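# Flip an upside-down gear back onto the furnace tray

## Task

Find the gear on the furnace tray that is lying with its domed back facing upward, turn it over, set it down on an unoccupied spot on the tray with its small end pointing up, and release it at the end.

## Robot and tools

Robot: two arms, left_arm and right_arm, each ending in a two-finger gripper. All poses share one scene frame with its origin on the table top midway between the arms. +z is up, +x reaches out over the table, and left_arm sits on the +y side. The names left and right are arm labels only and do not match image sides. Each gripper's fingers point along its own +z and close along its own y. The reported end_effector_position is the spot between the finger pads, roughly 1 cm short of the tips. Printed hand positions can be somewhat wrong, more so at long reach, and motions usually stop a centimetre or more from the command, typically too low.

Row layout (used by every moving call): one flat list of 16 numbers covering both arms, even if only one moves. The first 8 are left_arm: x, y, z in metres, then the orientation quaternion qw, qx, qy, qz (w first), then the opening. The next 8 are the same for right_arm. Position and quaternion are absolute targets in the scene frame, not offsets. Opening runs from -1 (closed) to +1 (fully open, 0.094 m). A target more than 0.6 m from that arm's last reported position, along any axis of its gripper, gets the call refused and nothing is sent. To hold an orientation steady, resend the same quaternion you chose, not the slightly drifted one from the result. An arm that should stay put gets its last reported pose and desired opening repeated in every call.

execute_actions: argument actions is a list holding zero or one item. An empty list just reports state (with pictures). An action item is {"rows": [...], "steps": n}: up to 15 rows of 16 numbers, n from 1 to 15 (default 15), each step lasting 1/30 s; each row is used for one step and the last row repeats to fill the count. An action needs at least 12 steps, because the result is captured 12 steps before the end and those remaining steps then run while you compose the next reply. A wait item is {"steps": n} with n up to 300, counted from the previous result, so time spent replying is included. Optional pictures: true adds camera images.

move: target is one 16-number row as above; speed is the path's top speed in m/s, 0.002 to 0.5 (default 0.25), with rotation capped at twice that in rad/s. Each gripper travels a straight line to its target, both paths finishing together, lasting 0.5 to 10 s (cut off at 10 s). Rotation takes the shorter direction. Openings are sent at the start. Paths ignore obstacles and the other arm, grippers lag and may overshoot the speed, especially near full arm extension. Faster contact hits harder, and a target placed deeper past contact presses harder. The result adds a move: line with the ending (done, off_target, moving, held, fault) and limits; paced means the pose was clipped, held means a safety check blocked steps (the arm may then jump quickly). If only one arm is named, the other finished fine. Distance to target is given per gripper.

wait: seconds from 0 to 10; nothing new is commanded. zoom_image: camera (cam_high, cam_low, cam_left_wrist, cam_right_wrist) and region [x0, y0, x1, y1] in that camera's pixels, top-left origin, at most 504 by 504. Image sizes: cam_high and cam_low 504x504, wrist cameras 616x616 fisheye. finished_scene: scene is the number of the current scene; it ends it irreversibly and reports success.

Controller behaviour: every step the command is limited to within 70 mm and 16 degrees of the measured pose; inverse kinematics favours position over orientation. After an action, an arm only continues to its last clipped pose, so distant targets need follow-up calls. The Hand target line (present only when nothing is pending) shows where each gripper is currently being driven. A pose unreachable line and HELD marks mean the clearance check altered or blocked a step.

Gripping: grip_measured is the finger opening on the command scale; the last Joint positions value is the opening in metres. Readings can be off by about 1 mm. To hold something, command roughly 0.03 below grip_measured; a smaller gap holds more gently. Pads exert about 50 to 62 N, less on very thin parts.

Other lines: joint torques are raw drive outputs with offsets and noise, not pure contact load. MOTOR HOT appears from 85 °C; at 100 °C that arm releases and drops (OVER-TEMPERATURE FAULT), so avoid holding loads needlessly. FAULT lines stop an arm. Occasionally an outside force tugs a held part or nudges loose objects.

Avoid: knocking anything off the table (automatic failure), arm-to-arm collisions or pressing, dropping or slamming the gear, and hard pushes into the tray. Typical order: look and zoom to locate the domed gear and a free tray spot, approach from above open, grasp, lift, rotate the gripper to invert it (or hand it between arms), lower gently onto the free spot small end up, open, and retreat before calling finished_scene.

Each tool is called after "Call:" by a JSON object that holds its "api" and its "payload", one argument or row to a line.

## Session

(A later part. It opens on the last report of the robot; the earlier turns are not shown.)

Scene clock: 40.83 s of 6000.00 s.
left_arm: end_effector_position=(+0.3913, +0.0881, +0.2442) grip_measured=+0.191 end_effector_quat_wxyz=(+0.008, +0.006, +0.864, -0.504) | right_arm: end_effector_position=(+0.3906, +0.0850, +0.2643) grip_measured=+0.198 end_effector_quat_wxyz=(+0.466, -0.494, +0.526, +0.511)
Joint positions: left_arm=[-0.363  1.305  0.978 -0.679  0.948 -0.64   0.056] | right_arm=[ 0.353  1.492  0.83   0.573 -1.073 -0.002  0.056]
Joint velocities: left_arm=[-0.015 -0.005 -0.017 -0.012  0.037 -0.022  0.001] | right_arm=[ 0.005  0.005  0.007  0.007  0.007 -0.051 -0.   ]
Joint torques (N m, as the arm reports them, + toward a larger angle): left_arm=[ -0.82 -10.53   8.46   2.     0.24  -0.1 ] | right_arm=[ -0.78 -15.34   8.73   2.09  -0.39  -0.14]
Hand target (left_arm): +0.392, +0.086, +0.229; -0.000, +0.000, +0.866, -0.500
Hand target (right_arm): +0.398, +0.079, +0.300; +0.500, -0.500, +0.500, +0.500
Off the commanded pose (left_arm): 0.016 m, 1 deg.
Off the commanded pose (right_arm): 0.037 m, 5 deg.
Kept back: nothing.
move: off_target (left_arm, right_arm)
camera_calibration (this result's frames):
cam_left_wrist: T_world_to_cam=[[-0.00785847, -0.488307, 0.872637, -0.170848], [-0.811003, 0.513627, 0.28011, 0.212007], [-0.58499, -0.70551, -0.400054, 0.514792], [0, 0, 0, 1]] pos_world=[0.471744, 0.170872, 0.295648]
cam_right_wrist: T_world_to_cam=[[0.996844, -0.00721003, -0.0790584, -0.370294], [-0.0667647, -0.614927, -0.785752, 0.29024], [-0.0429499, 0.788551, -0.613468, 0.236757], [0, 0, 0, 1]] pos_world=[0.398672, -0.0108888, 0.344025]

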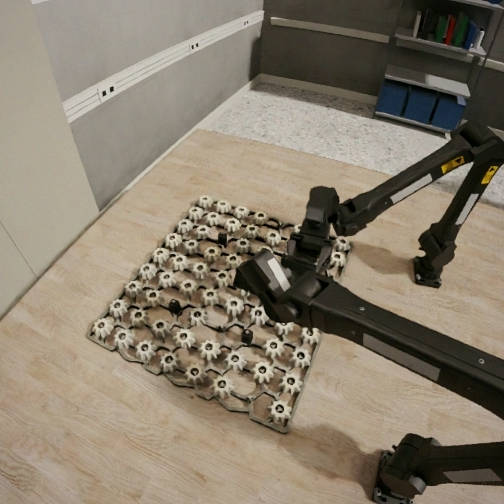

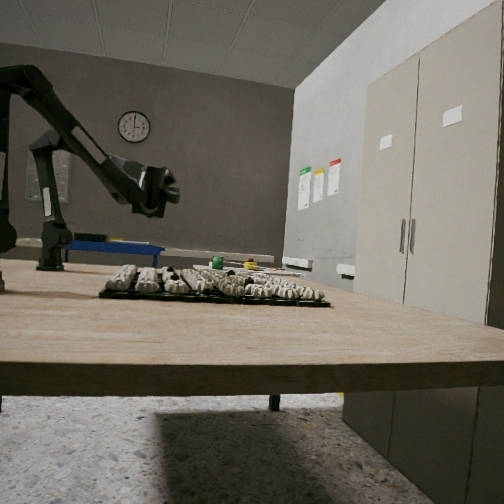

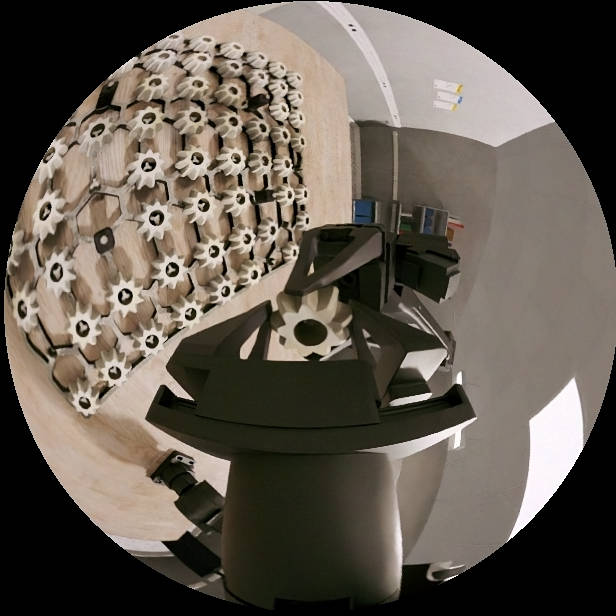

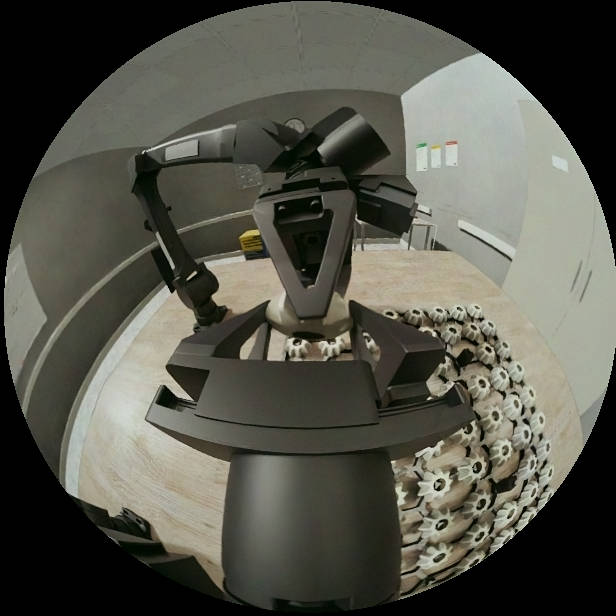

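Release right, retreat, then go place with the camera on the tray side.

Call:
{"api": "move", "payload": {
  "target": [0.393,0.085,0.229,0,0,0.866,-0.5,0.05,0.4,0.08,0.3,0.5,-0.5,0.5,0.5,0.8]
}}

Call:
{"api": "move", "payload": {
  "target": [0.393,0.085,0.229,0,0,0.866,-0.5,0.05,0.39,-0.05,0.28,0.5,-0.5,0.5,0.5,0.8],
  "speed": 0.15
}}

Call:
{"api": "move", "payload": {
  "target": [0.40,0.30,0.12,0,0.383,0.924,0,0.05,0.39,-0.05,0.28,0.5,-0.5,0.5,0.5,0.8],
  "speed": 0.15
}}

Scene clock: 42.10 s of 6000.00 s.
left_arm: end_effector_position=(+0.3905, +0.0895, +0.2300) grip_measured=+0.192 end_effector_quat_wxyz=(-0.001, -0.002, +0.869, -0.496) | right_arm: end_effector_position=(+0.3889, +0.0839, +0.2707) grip_measured=+0.798 end_effector_quat_wxyz=(+0.471, -0.496, +0.522, +0.510)
Joint positions: left_arm=[-0.363  1.321  0.965 -0.679  0.938 -0.64   0.056] | right_arm=[ 0.352  1.479  0.83   0.573 -1.074 -0.002  0.084]
Joint velocities: left_arm=[-0.015  0.005 -0.002 -0.012 -0.022  0.037 -0.001] | right_arm=[-0.005 -0.005 -0.022 -0.017  0.022 -0.022 -0.001]
Joint torques (N m, as the arm reports them, + toward a larger angle): left_arm=[ -0.73 -12.42   9.49   1.89   0.69  -0.1 ] | right_arm=[ -0.5  -13.83   8.8    2.17  -0.37  -0.14]
Hand target (left_arm): +0.392, +0.085, +0.229; -0.000, +0.000, +0.866, -0.500
Hand target (right_arm): +0.399, +0.079, +0.300; +0.500, -0.500, +0.500, +0.500
Off the commanded pose (left_arm): 0.005 m, 1 deg.
Off the commanded pose (right_arm): 0.032 m, 4 deg.
Kept back: nothing.
move: off_target (right_arm)
camera_calibration (this result's frames):
cam_left_wrist: T_world_to_cam=[[0.0163254, -0.504486, 0.863266, -0.16367], [-0.806437, 0.503764, 0.309647, 0.206942], [-0.591095, -0.701224, -0.398612, 0.511343], [0, 0, 0, 1]] pos_world=[0.47181, 0.171746, 0.281039]
cam_right_wrist: T_world_to_cam=[[0.997675, -0.00636234, -0.0678494, -0.371566], [-0.0576407, -0.60991, -0.790372, 0.291793], [-0.0363534, 0.792445, -0.608859, 0.237345], [0, 0, 0, 1]] pos_world=[0.39615, -0.0124793, 0.349924]

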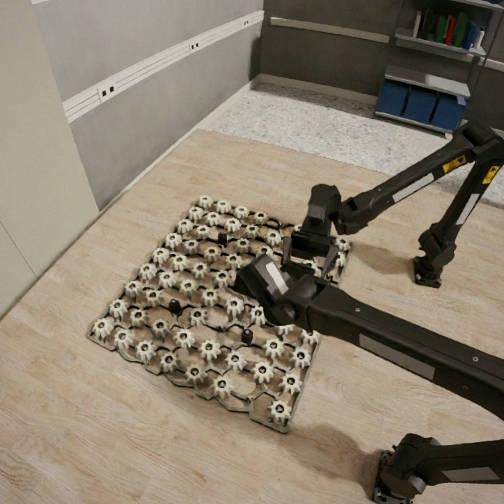

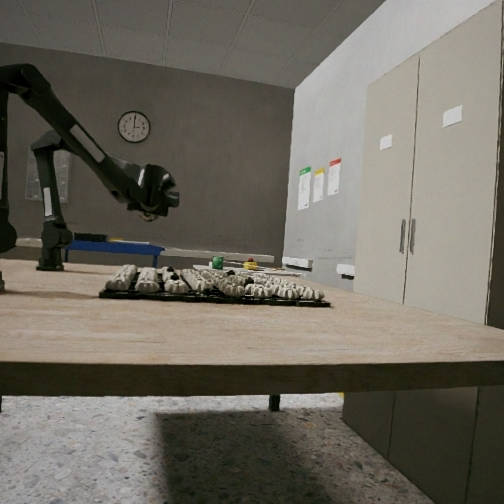

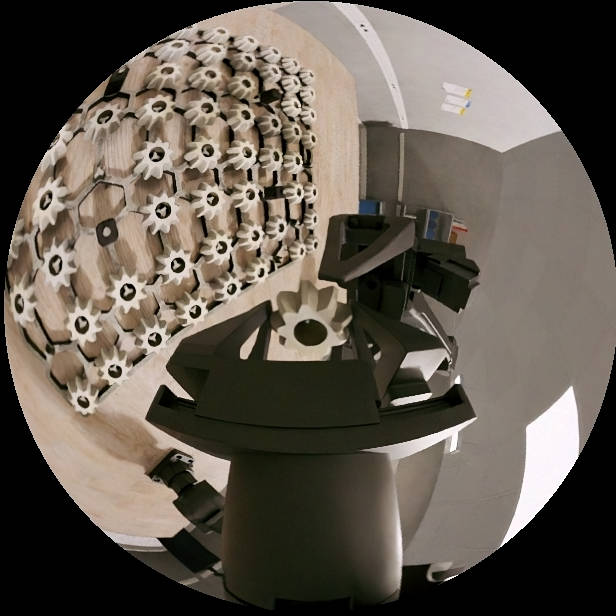

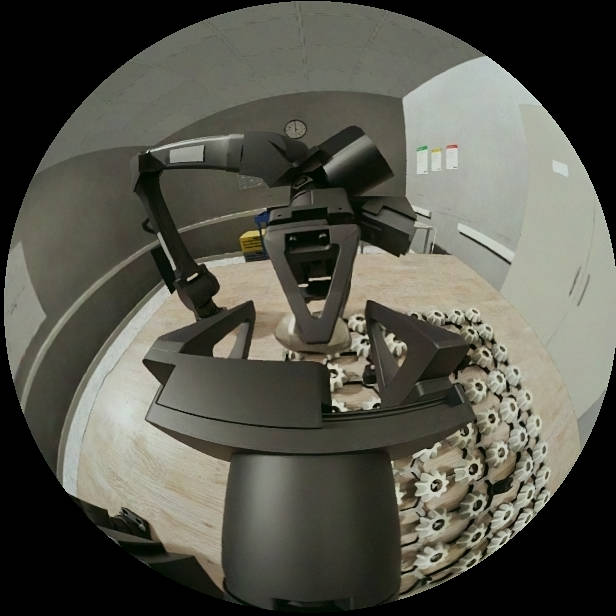

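Scene clock: 43.37 s of 6000.00 s.
left_arm: end_effector_position=(+0.3909, +0.0898, +0.2296) grip_measured=+0.192 end_effector_quat_wxyz=(-0.001, -0.003, +0.869, -0.494) | right_arm: end_effector_position=(+0.3921, -0.0462, +0.2720) grip_measured=+0.798 end_effector_quat_wxyz=(+0.489, -0.496, +0.509, +0.506)
Joint positions: left_arm=[-0.363  1.321  0.965 -0.679  0.934 -0.64   0.056] | right_arm=[ 0.053  1.375  0.703  0.621 -1.363 -0.019  0.084]
Joint velocities: left_arm=[-0.005  0.015  0.002  0.007 -0.037 -0.007 -0.001] | right_arm=[ 0.005  0.005  0.007  0.027 -0.037 -0.007 -0.002]
Joint torques (N m, as the arm reports them, + toward a larger angle): left_arm=[ -0.6  -12.15   9.57   1.96   0.83  -0.1 ] | right_arm=[  0.19 -11.58   5.85   1.94  -0.34  -0.1 ]
Hand target (left_arm): +0.393, +0.085, +0.229; -0.000, +0.000, +0.866, -0.500
Hand target (right_arm): +0.389, -0.050, +0.279; +0.500, -0.501, +0.501, +0.499
Off the commanded pose (left_arm): 0.005 m, 1 deg.
Off the commanded pose (right_arm): 0.009 m, 2 deg.
Kept back: nothing.
move: done
camera_calibration (this result's frames):
cam_left_wrist: T_world_to_cam=[[0.0163175, -0.506842, 0.861885, -0.162669], [-0.807639, 0.501493, 0.3102, 0.207776], [-0.589452, -0.701153, -0.401162, 0.511494], [0, 0, 0, 1]] pos_world=[0.471963, 0.17199, 0.280942]
cam_right_wrist: T_world_to_cam=[[0.999368, -0.0146883, -0.032375, -0.38612], [-0.0348197, -0.588194, -0.80797, 0.210493], [-0.00717508, 0.808586, -0.588334, 0.325041], [0, 0, 0, 1]] pos_world=[0.395538, -0.144684, 0.348804]

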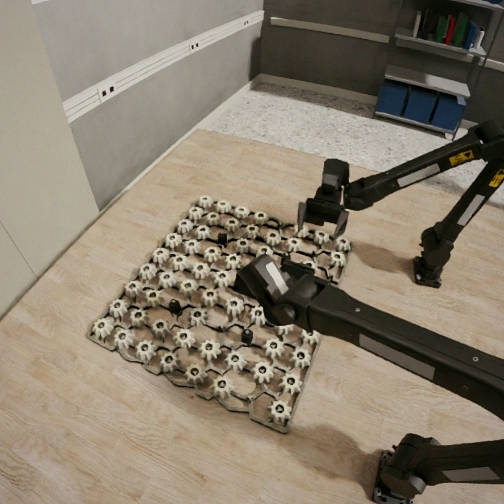

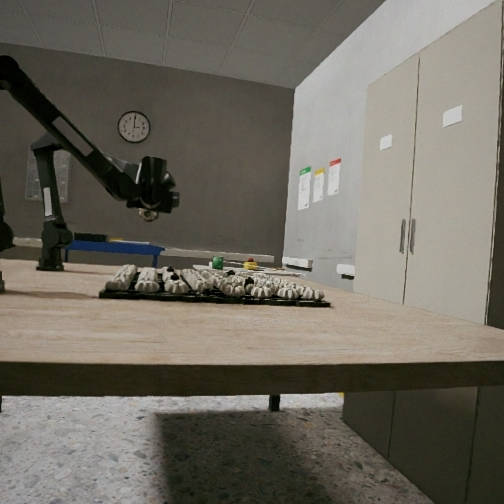

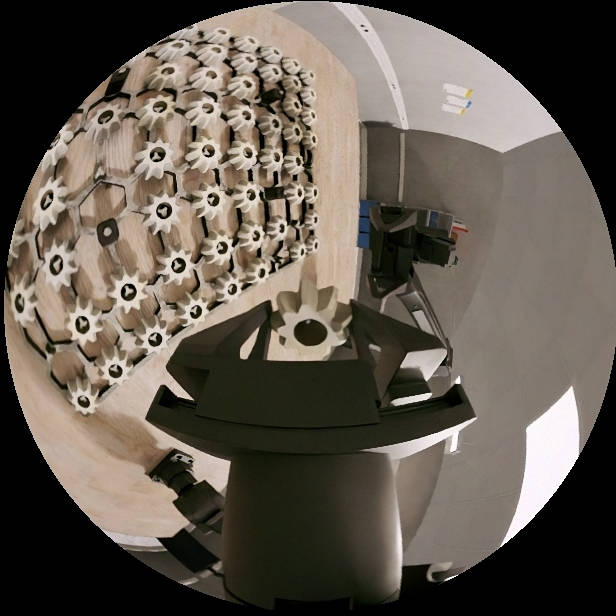

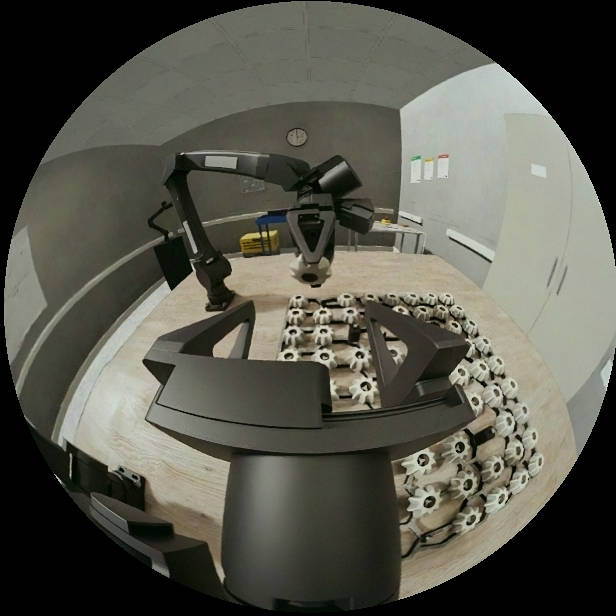

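Scene clock: 48.00 s of 6000.00 s.
left_arm: end_effector_position=(+0.3875, +0.2970, +0.1224) grip_measured=+0.191 end_effector_quat_wxyz=(-0.010, +0.378, +0.926, -0.008) | right_arm: end_effector_position=(+0.3920, -0.0462, +0.2737) grip_measured=+0.798 end_effector_quat_wxyz=(+0.492, -0.498, +0.506, +0.505)
Joint positions: left_arm=[-0.209  1.396  1.001 -1.198  0.012  0.569  0.056] | right_arm=[ 0.053  1.375  0.703  0.637 -1.364 -0.013  0.084]
Joint velocities: left_arm=[ 0.005  0.015 -0.002 -0.012  0.037 -0.022 -0.   ] | right_arm=[-0.015 -0.005  0.017  0.002 -0.007  0.037 -0.001]
Joint torques (N m, as the arm reports them, + toward a larger angle): left_arm=[  0.54 -13.56   8.31   0.88  -0.11   0.08] | right_arm=[  0.34 -11.38   5.93   1.8   -0.34  -0.04]
Hand target (left_arm): +0.392, +0.300, +0.123; +0.001, +0.381, +0.925, -0.004
Hand target (right_arm): +0.390, -0.050, +0.280; +0.500, -0.500, +0.500, +0.500
Off the commanded pose (left_arm): 0.013 m, 2 deg.
Off the commanded pose (right_arm): 0.008 m, 1 deg.
Kept back: nothing.
move: off_target (left_arm)
camera_calibration (this result's frames):
cam_left_wrist: T_world_to_cam=[[-0.690689, -0.72265, 0.0269299, 0.475038], [-0.566805, 0.564112, 0.600425, -0.0130662], [-0.449089, 0.399443, -0.799228, 0.279263], [0, 0, 0, 1]] pos_world=[0.446112, 0.239107, 0.218248]
cam_right_wrist: T_world_to_cam=[[0.999624, -0.0138907, -0.0236263, -0.388465], [-0.0272854, -0.585557, -0.810172, 0.209657], [-0.00258063, 0.810512, -0.585716, 0.323608], [0, 0, 0, 1]] pos_world=[0.394875, -0.144919, 0.350223]

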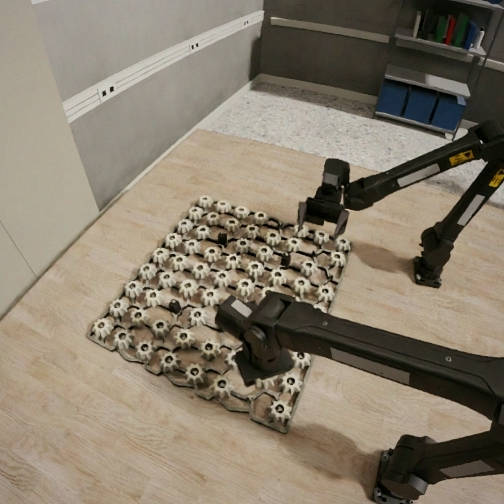

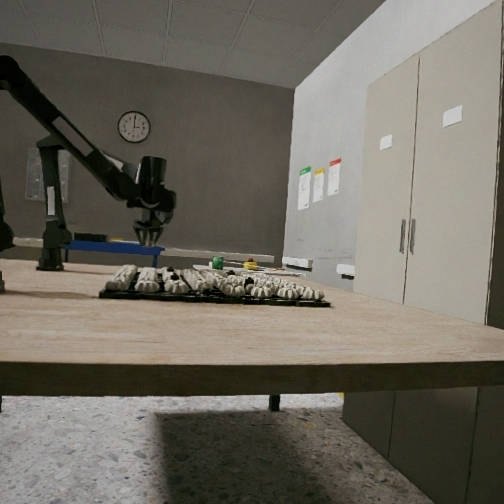

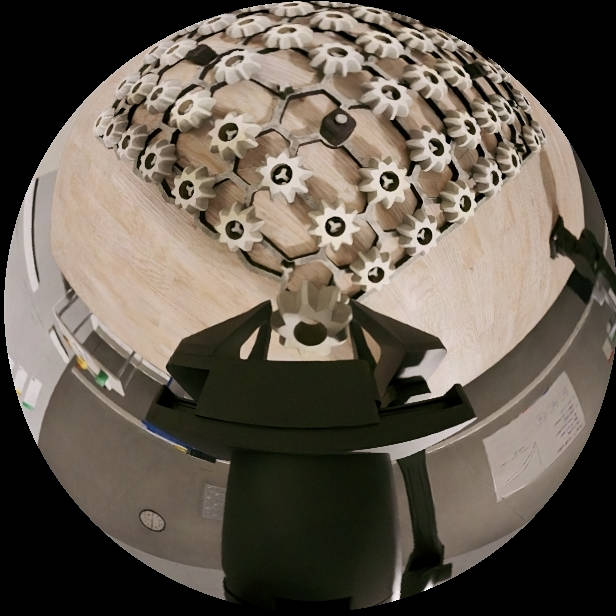

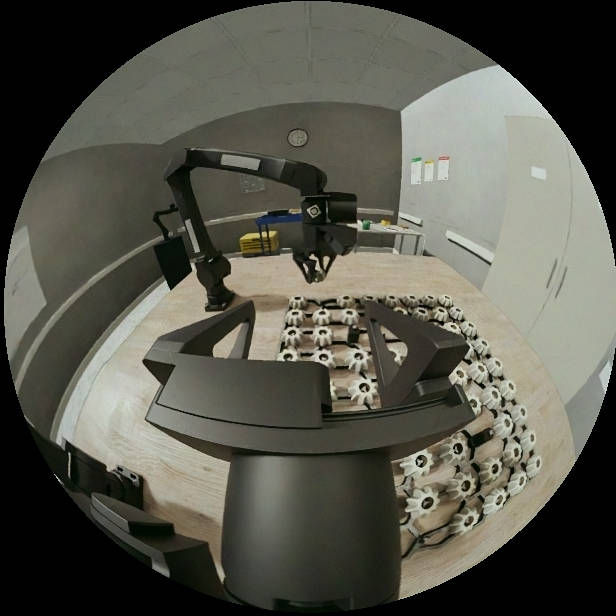

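Call:
{"api": "move", "payload": {
  "target": [0.414,0.319,0.07,0,0.383,0.924,0,0.05,0.39,-0.05,0.28,0.5,-0.5,0.5,0.5,0.8],
  "speed": 0.06
}}

Scene clock: 49.73 s of 6000.00 s.
left_arm: end_effector_position=(+0.4087, +0.3161, +0.0752) grip_measured=+0.191 end_effector_quat_wxyz=(-0.002, +0.380, +0.925, -0.004) | right_arm: end_effector_position=(+0.3920, -0.0462, +0.2737) grip_measured=+0.798 end_effector_quat_wxyz=(+0.492, -0.498, +0.506, +0.505)
Joint positions: left_arm=[-0.152  1.49   0.962 -1.049  0.007  0.632  0.056] | right_arm=[ 0.053  1.375  0.703  0.637 -1.364 -0.013  0.084]
Joint velocities: left_arm=[-0.005  0.005 -0.002  0.012  0.022  0.051 -0.001] | right_arm=[ 0.005 -0.005  0.022  0.012 -0.051 -0.095 -0.   ]
Joint torques (N m, as the arm reports them, + toward a larger angle): left_arm=[  0.4  -13.88   7.75   0.93  -0.12   0.03] | right_arm=[  0.01 -11.34   6.02   1.95  -0.32  -0.04]
Hand target (left_arm): +0.412, +0.319, +0.070; +0.001, +0.383, +0.924, -0.001
Hand target (right_arm): +0.390, -0.050, +0.280; +0.500, -0.500, +0.500, +0.500
Off the commanded pose (left_arm): 0.008 m, 1 deg.
Off the commanded pose (right_arm): 0.008 m, 1 deg.
Kept back: nothing.
move: done
camera_calibration (this result's frames):
cam_left_wrist: T_world_to_cam=[[-0.694662, -0.719195, 0.0142948, 0.506243], [-0.574151, 0.566319, 0.591298, 0.0195423], [-0.433354, 0.402545, -0.806326, 0.236533], [0, 0, 0, 1]] pos_world=[0.46539, 0.257805, 0.171931]
cam_right_wrist: T_world_to_cam=[[0.999624, -0.0138907, -0.0236263, -0.388465], [-0.0272854, -0.585557, -0.810172, 0.209657], [-0.00258063, 0.810512, -0.585716, 0.323608], [0, 0, 0, 1]] pos_world=[0.394875, -0.144919, 0.350223]

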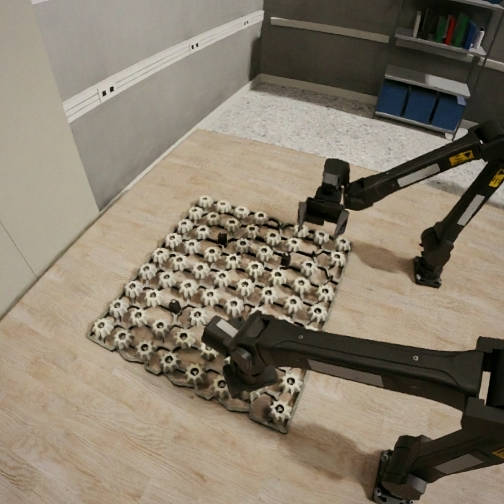

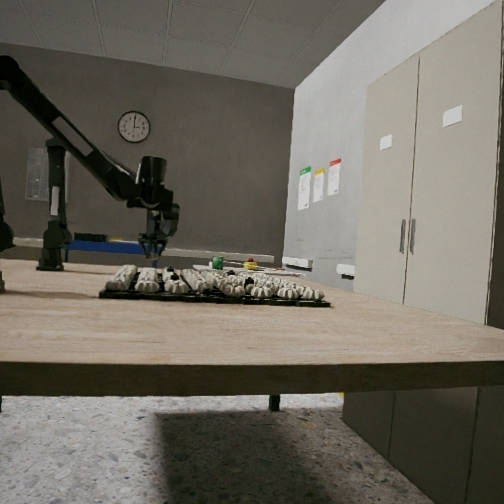

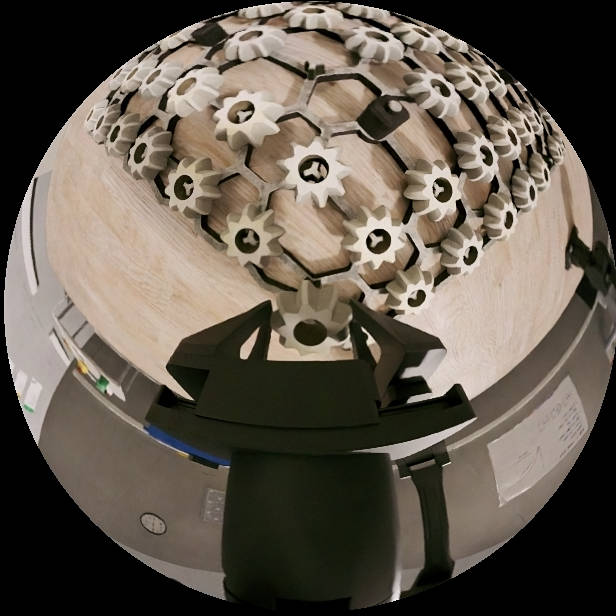

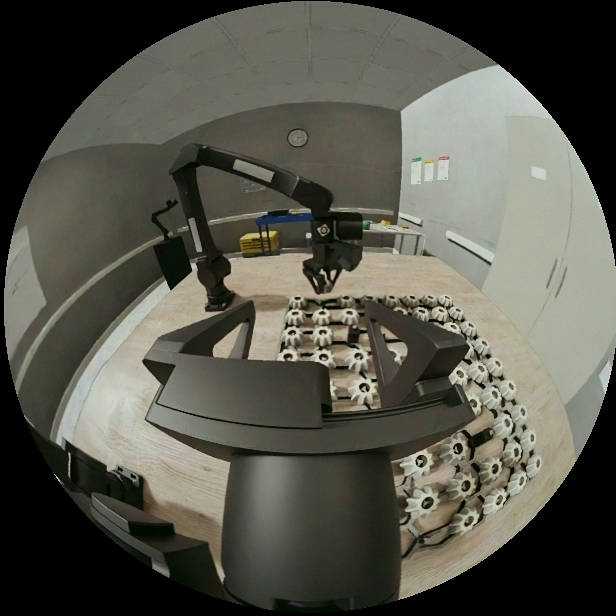

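Call:
{"api": "move", "payload": {
  "target": [0.406,0.323,0.04,0,0.383,0.924,0,0.05,0.39,-0.05,0.28,0.5,-0.5,0.5,0.5,0.8],
  "speed": 0.04
}}

Call:
{"api": "zoom_image", "payload": {
  "camera": "cam_left_wrist",
  "region": [160,200,460,400]
}}

Scene clock: 51.27 s of 6000.00 s.
left_arm: end_effector_position=(+0.4020, +0.3194, +0.0461) grip_measured=+0.191 end_effector_quat_wxyz=(-0.001, +0.381, +0.925, -0.003) | right_arm: end_effector_position=(+0.3920, -0.0462, +0.2737) grip_measured=+0.798 end_effector_quat_wxyz=(+0.492, -0.498, +0.506, +0.505)
Joint positions: left_arm=[-0.146  1.517  0.903 -0.96   0.006  0.639  0.056] | right_arm=[ 0.053  1.375  0.703  0.637 -1.364 -0.013  0.084]
Joint velocities: left_arm=[-0.005 -0.005 -0.007  0.032 -0.007  0.007 -0.001] | right_arm=[ 0.005 -0.005 -0.007  0.007 -0.007  0.007  0.   ]
Joint torques (N m, as the arm reports them, + toward a larger angle): left_arm=[  0.6  -13.21   7.34   0.86  -0.14   0.04] | right_arm=[  0.12 -11.21   5.98   1.92  -0.33  -0.03]
Hand target (left_arm): +0.405, +0.323, +0.040; +0.000, +0.383, +0.924, -0.000
Hand target (right_arm): +0.390, -0.050, +0.280; +0.500, -0.500, +0.500, +0.500
Off the commanded pose (left_arm): 0.008 m, 0 deg.
Off the commanded pose (right_arm): 0.008 m, 1 deg.
Kept back: nothing.
move: done
camera_calibration (this result's frames):
cam_left_wrist: T_world_to_cam=[[-0.696063, -0.717883, 0.0118587, 0.504718], [-0.574146, 0.56646, 0.591168, 0.0309764], [-0.431107, 0.404682, -0.806461, 0.207239], [0, 0, 0, 1]] pos_world=[0.458443, 0.260916, 0.142833]
cam_right_wrist: T_world_to_cam=[[0.999624, -0.0138907, -0.0236263, -0.388465], [-0.0272854, -0.585557, -0.810172, 0.209657], [-0.00258063, 0.810512, -0.585716, 0.323608], [0, 0, 0, 1]] pos_world=[0.394875, -0.144919, 0.350223]

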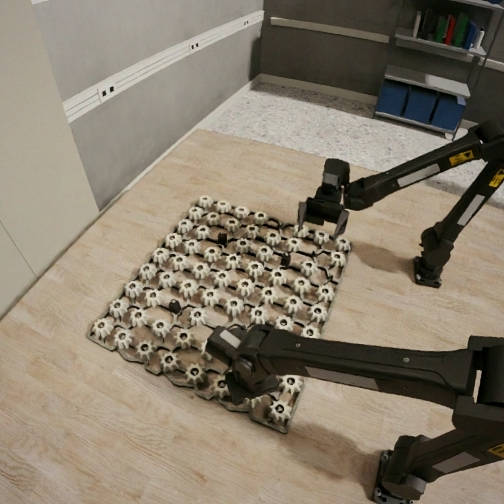

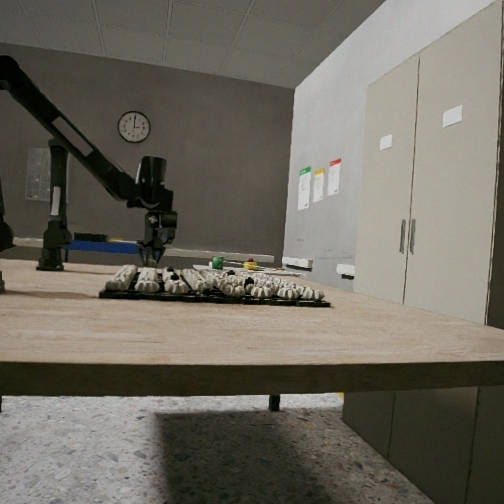

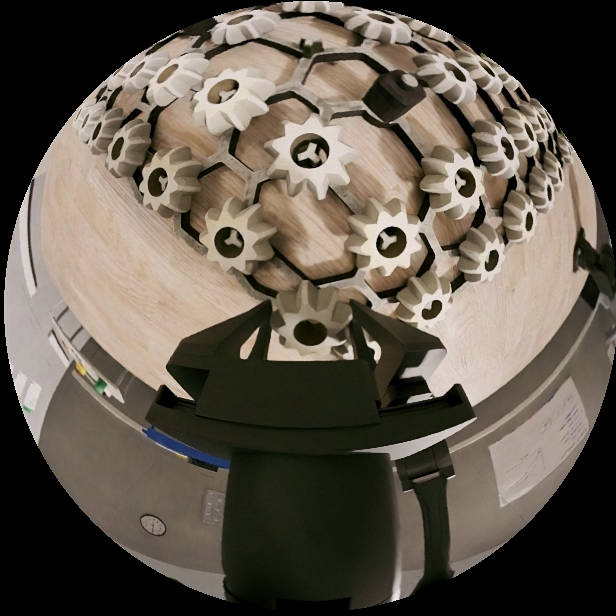

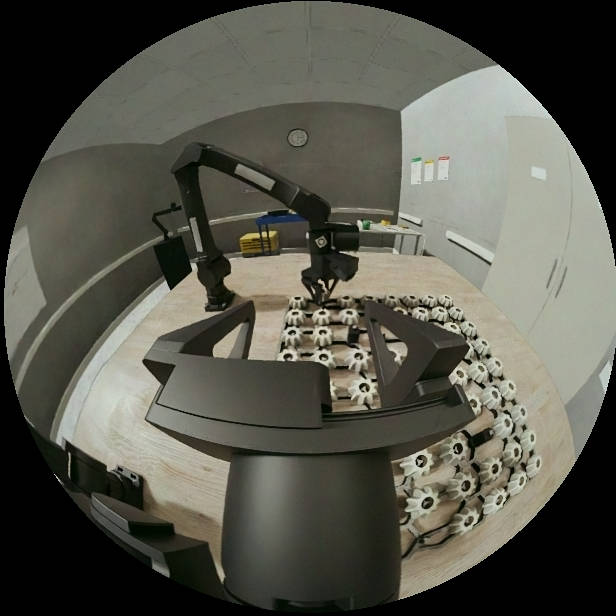

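Region (160, 200, 460, 400) of cam_left_wrist's 616x616 image, scaled by 1.680, with more detail than that image has.

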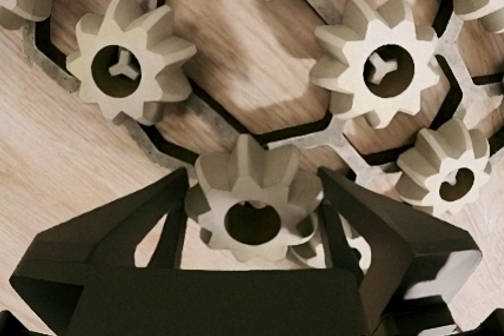

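Call:
{"api": "move", "payload": {
  "target": [0.407,0.322,0.019,0,0.383,0.924,0,0.05,0.39,-0.05,0.28,0.5,-0.5,0.5,0.5,0.8],
  "speed": 0.02
}}

Call:
{"api": "zoom_image", "payload": {
  "camera": "cam_left_wrist",
  "region": [160,200,460,400]
}}

Scene clock: 53.40 s of 6000.00 s.
left_arm: end_effector_position=(+0.4043, +0.3192, +0.0258) grip_measured=+0.191 end_effector_quat_wxyz=(-0.001, +0.381, +0.925, -0.003) | right_arm: end_effector_position=(+0.3920, -0.0462, +0.2737) grip_measured=+0.798 end_effector_quat_wxyz=(+0.492, -0.498, +0.506, +0.505)
Joint positions: left_arm=[-0.146  1.558  0.884 -0.899  0.005  0.64   0.056] | right_arm=[ 0.053  1.375  0.703  0.637 -1.364 -0.013  0.084]
Joint velocities: left_arm=[-0.015 -0.005 -0.002  0.002  0.007 -0.037  0.001] | right_arm=[ 0.005  0.005 -0.007  0.007  0.037  0.037  0.   ]
Joint torques (N m, as the arm reports them, + toward a larger angle): left_arm=[  0.17 -13.38   6.99   0.91  -0.15   0.03] | right_arm=[  0.35 -11.28   5.96   1.81  -0.34  -0.04]
Hand target (left_arm): +0.406, +0.322, +0.019; -0.000, +0.383, +0.924, -0.000
Hand target (right_arm): +0.390, -0.050, +0.280; +0.500, -0.500, +0.500, +0.500
Off the commanded pose (left_arm): 0.008 m, 0 deg.
Off the commanded pose (right_arm): 0.008 m, 1 deg.
Kept back: nothing.
move: done
camera_calibration (this result's frames):
cam_left_wrist: T_world_to_cam=[[-0.696633, -0.717352, 0.0104293, 0.506458], [-0.574862, 0.566838, 0.590109, 0.0446292], [-0.429227, 0.405094, -0.807256, 0.191089], [0, 0, 0, 1]] pos_world=[0.460492, 0.260601, 0.12264]
cam_right_wrist: T_world_to_cam=[[0.999624, -0.0138907, -0.0236263, -0.388465], [-0.0272854, -0.585557, -0.810172, 0.209657], [-0.00258063, 0.810512, -0.585716, 0.323608], [0, 0, 0, 1]] pos_world=[0.394875, -0.144919, 0.350223]

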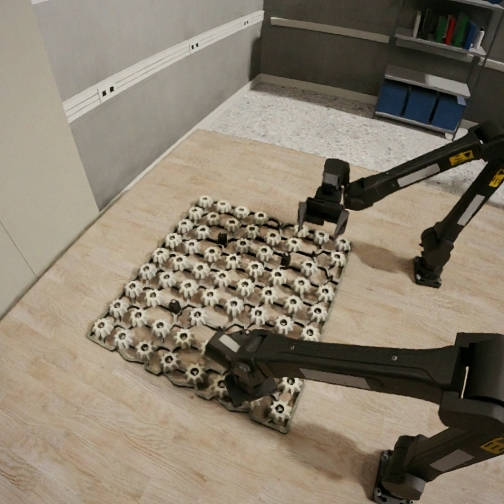

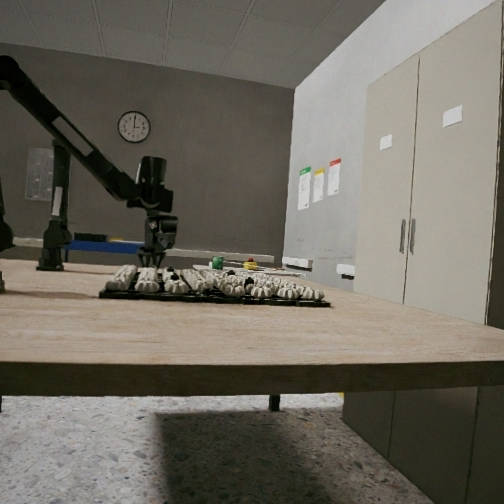

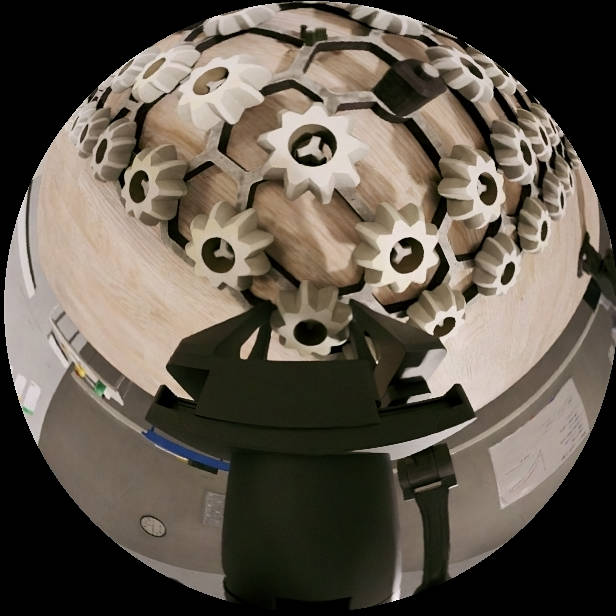

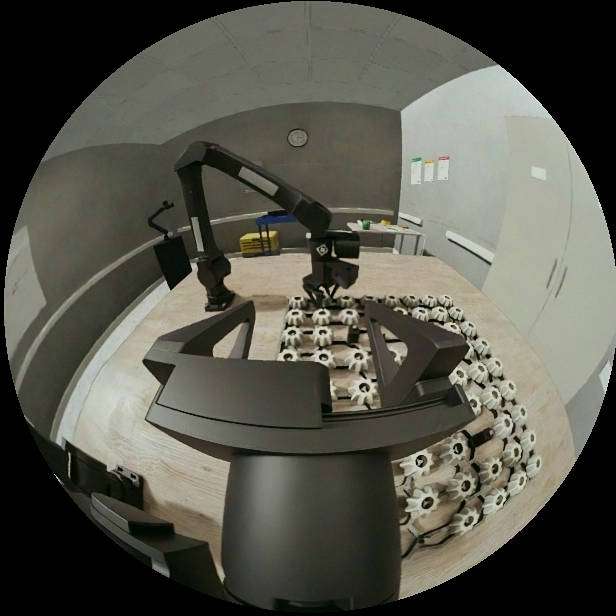

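Region (160, 200, 460, 400) of cam_left_wrist's 616x616 image, scaled by 1.680, with more detail than that image has.

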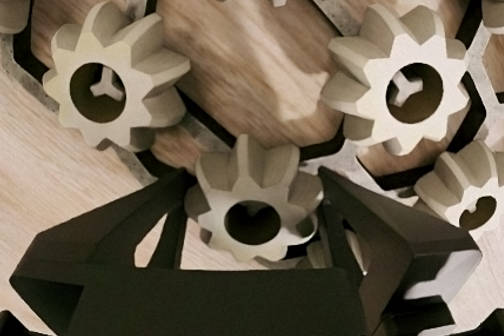

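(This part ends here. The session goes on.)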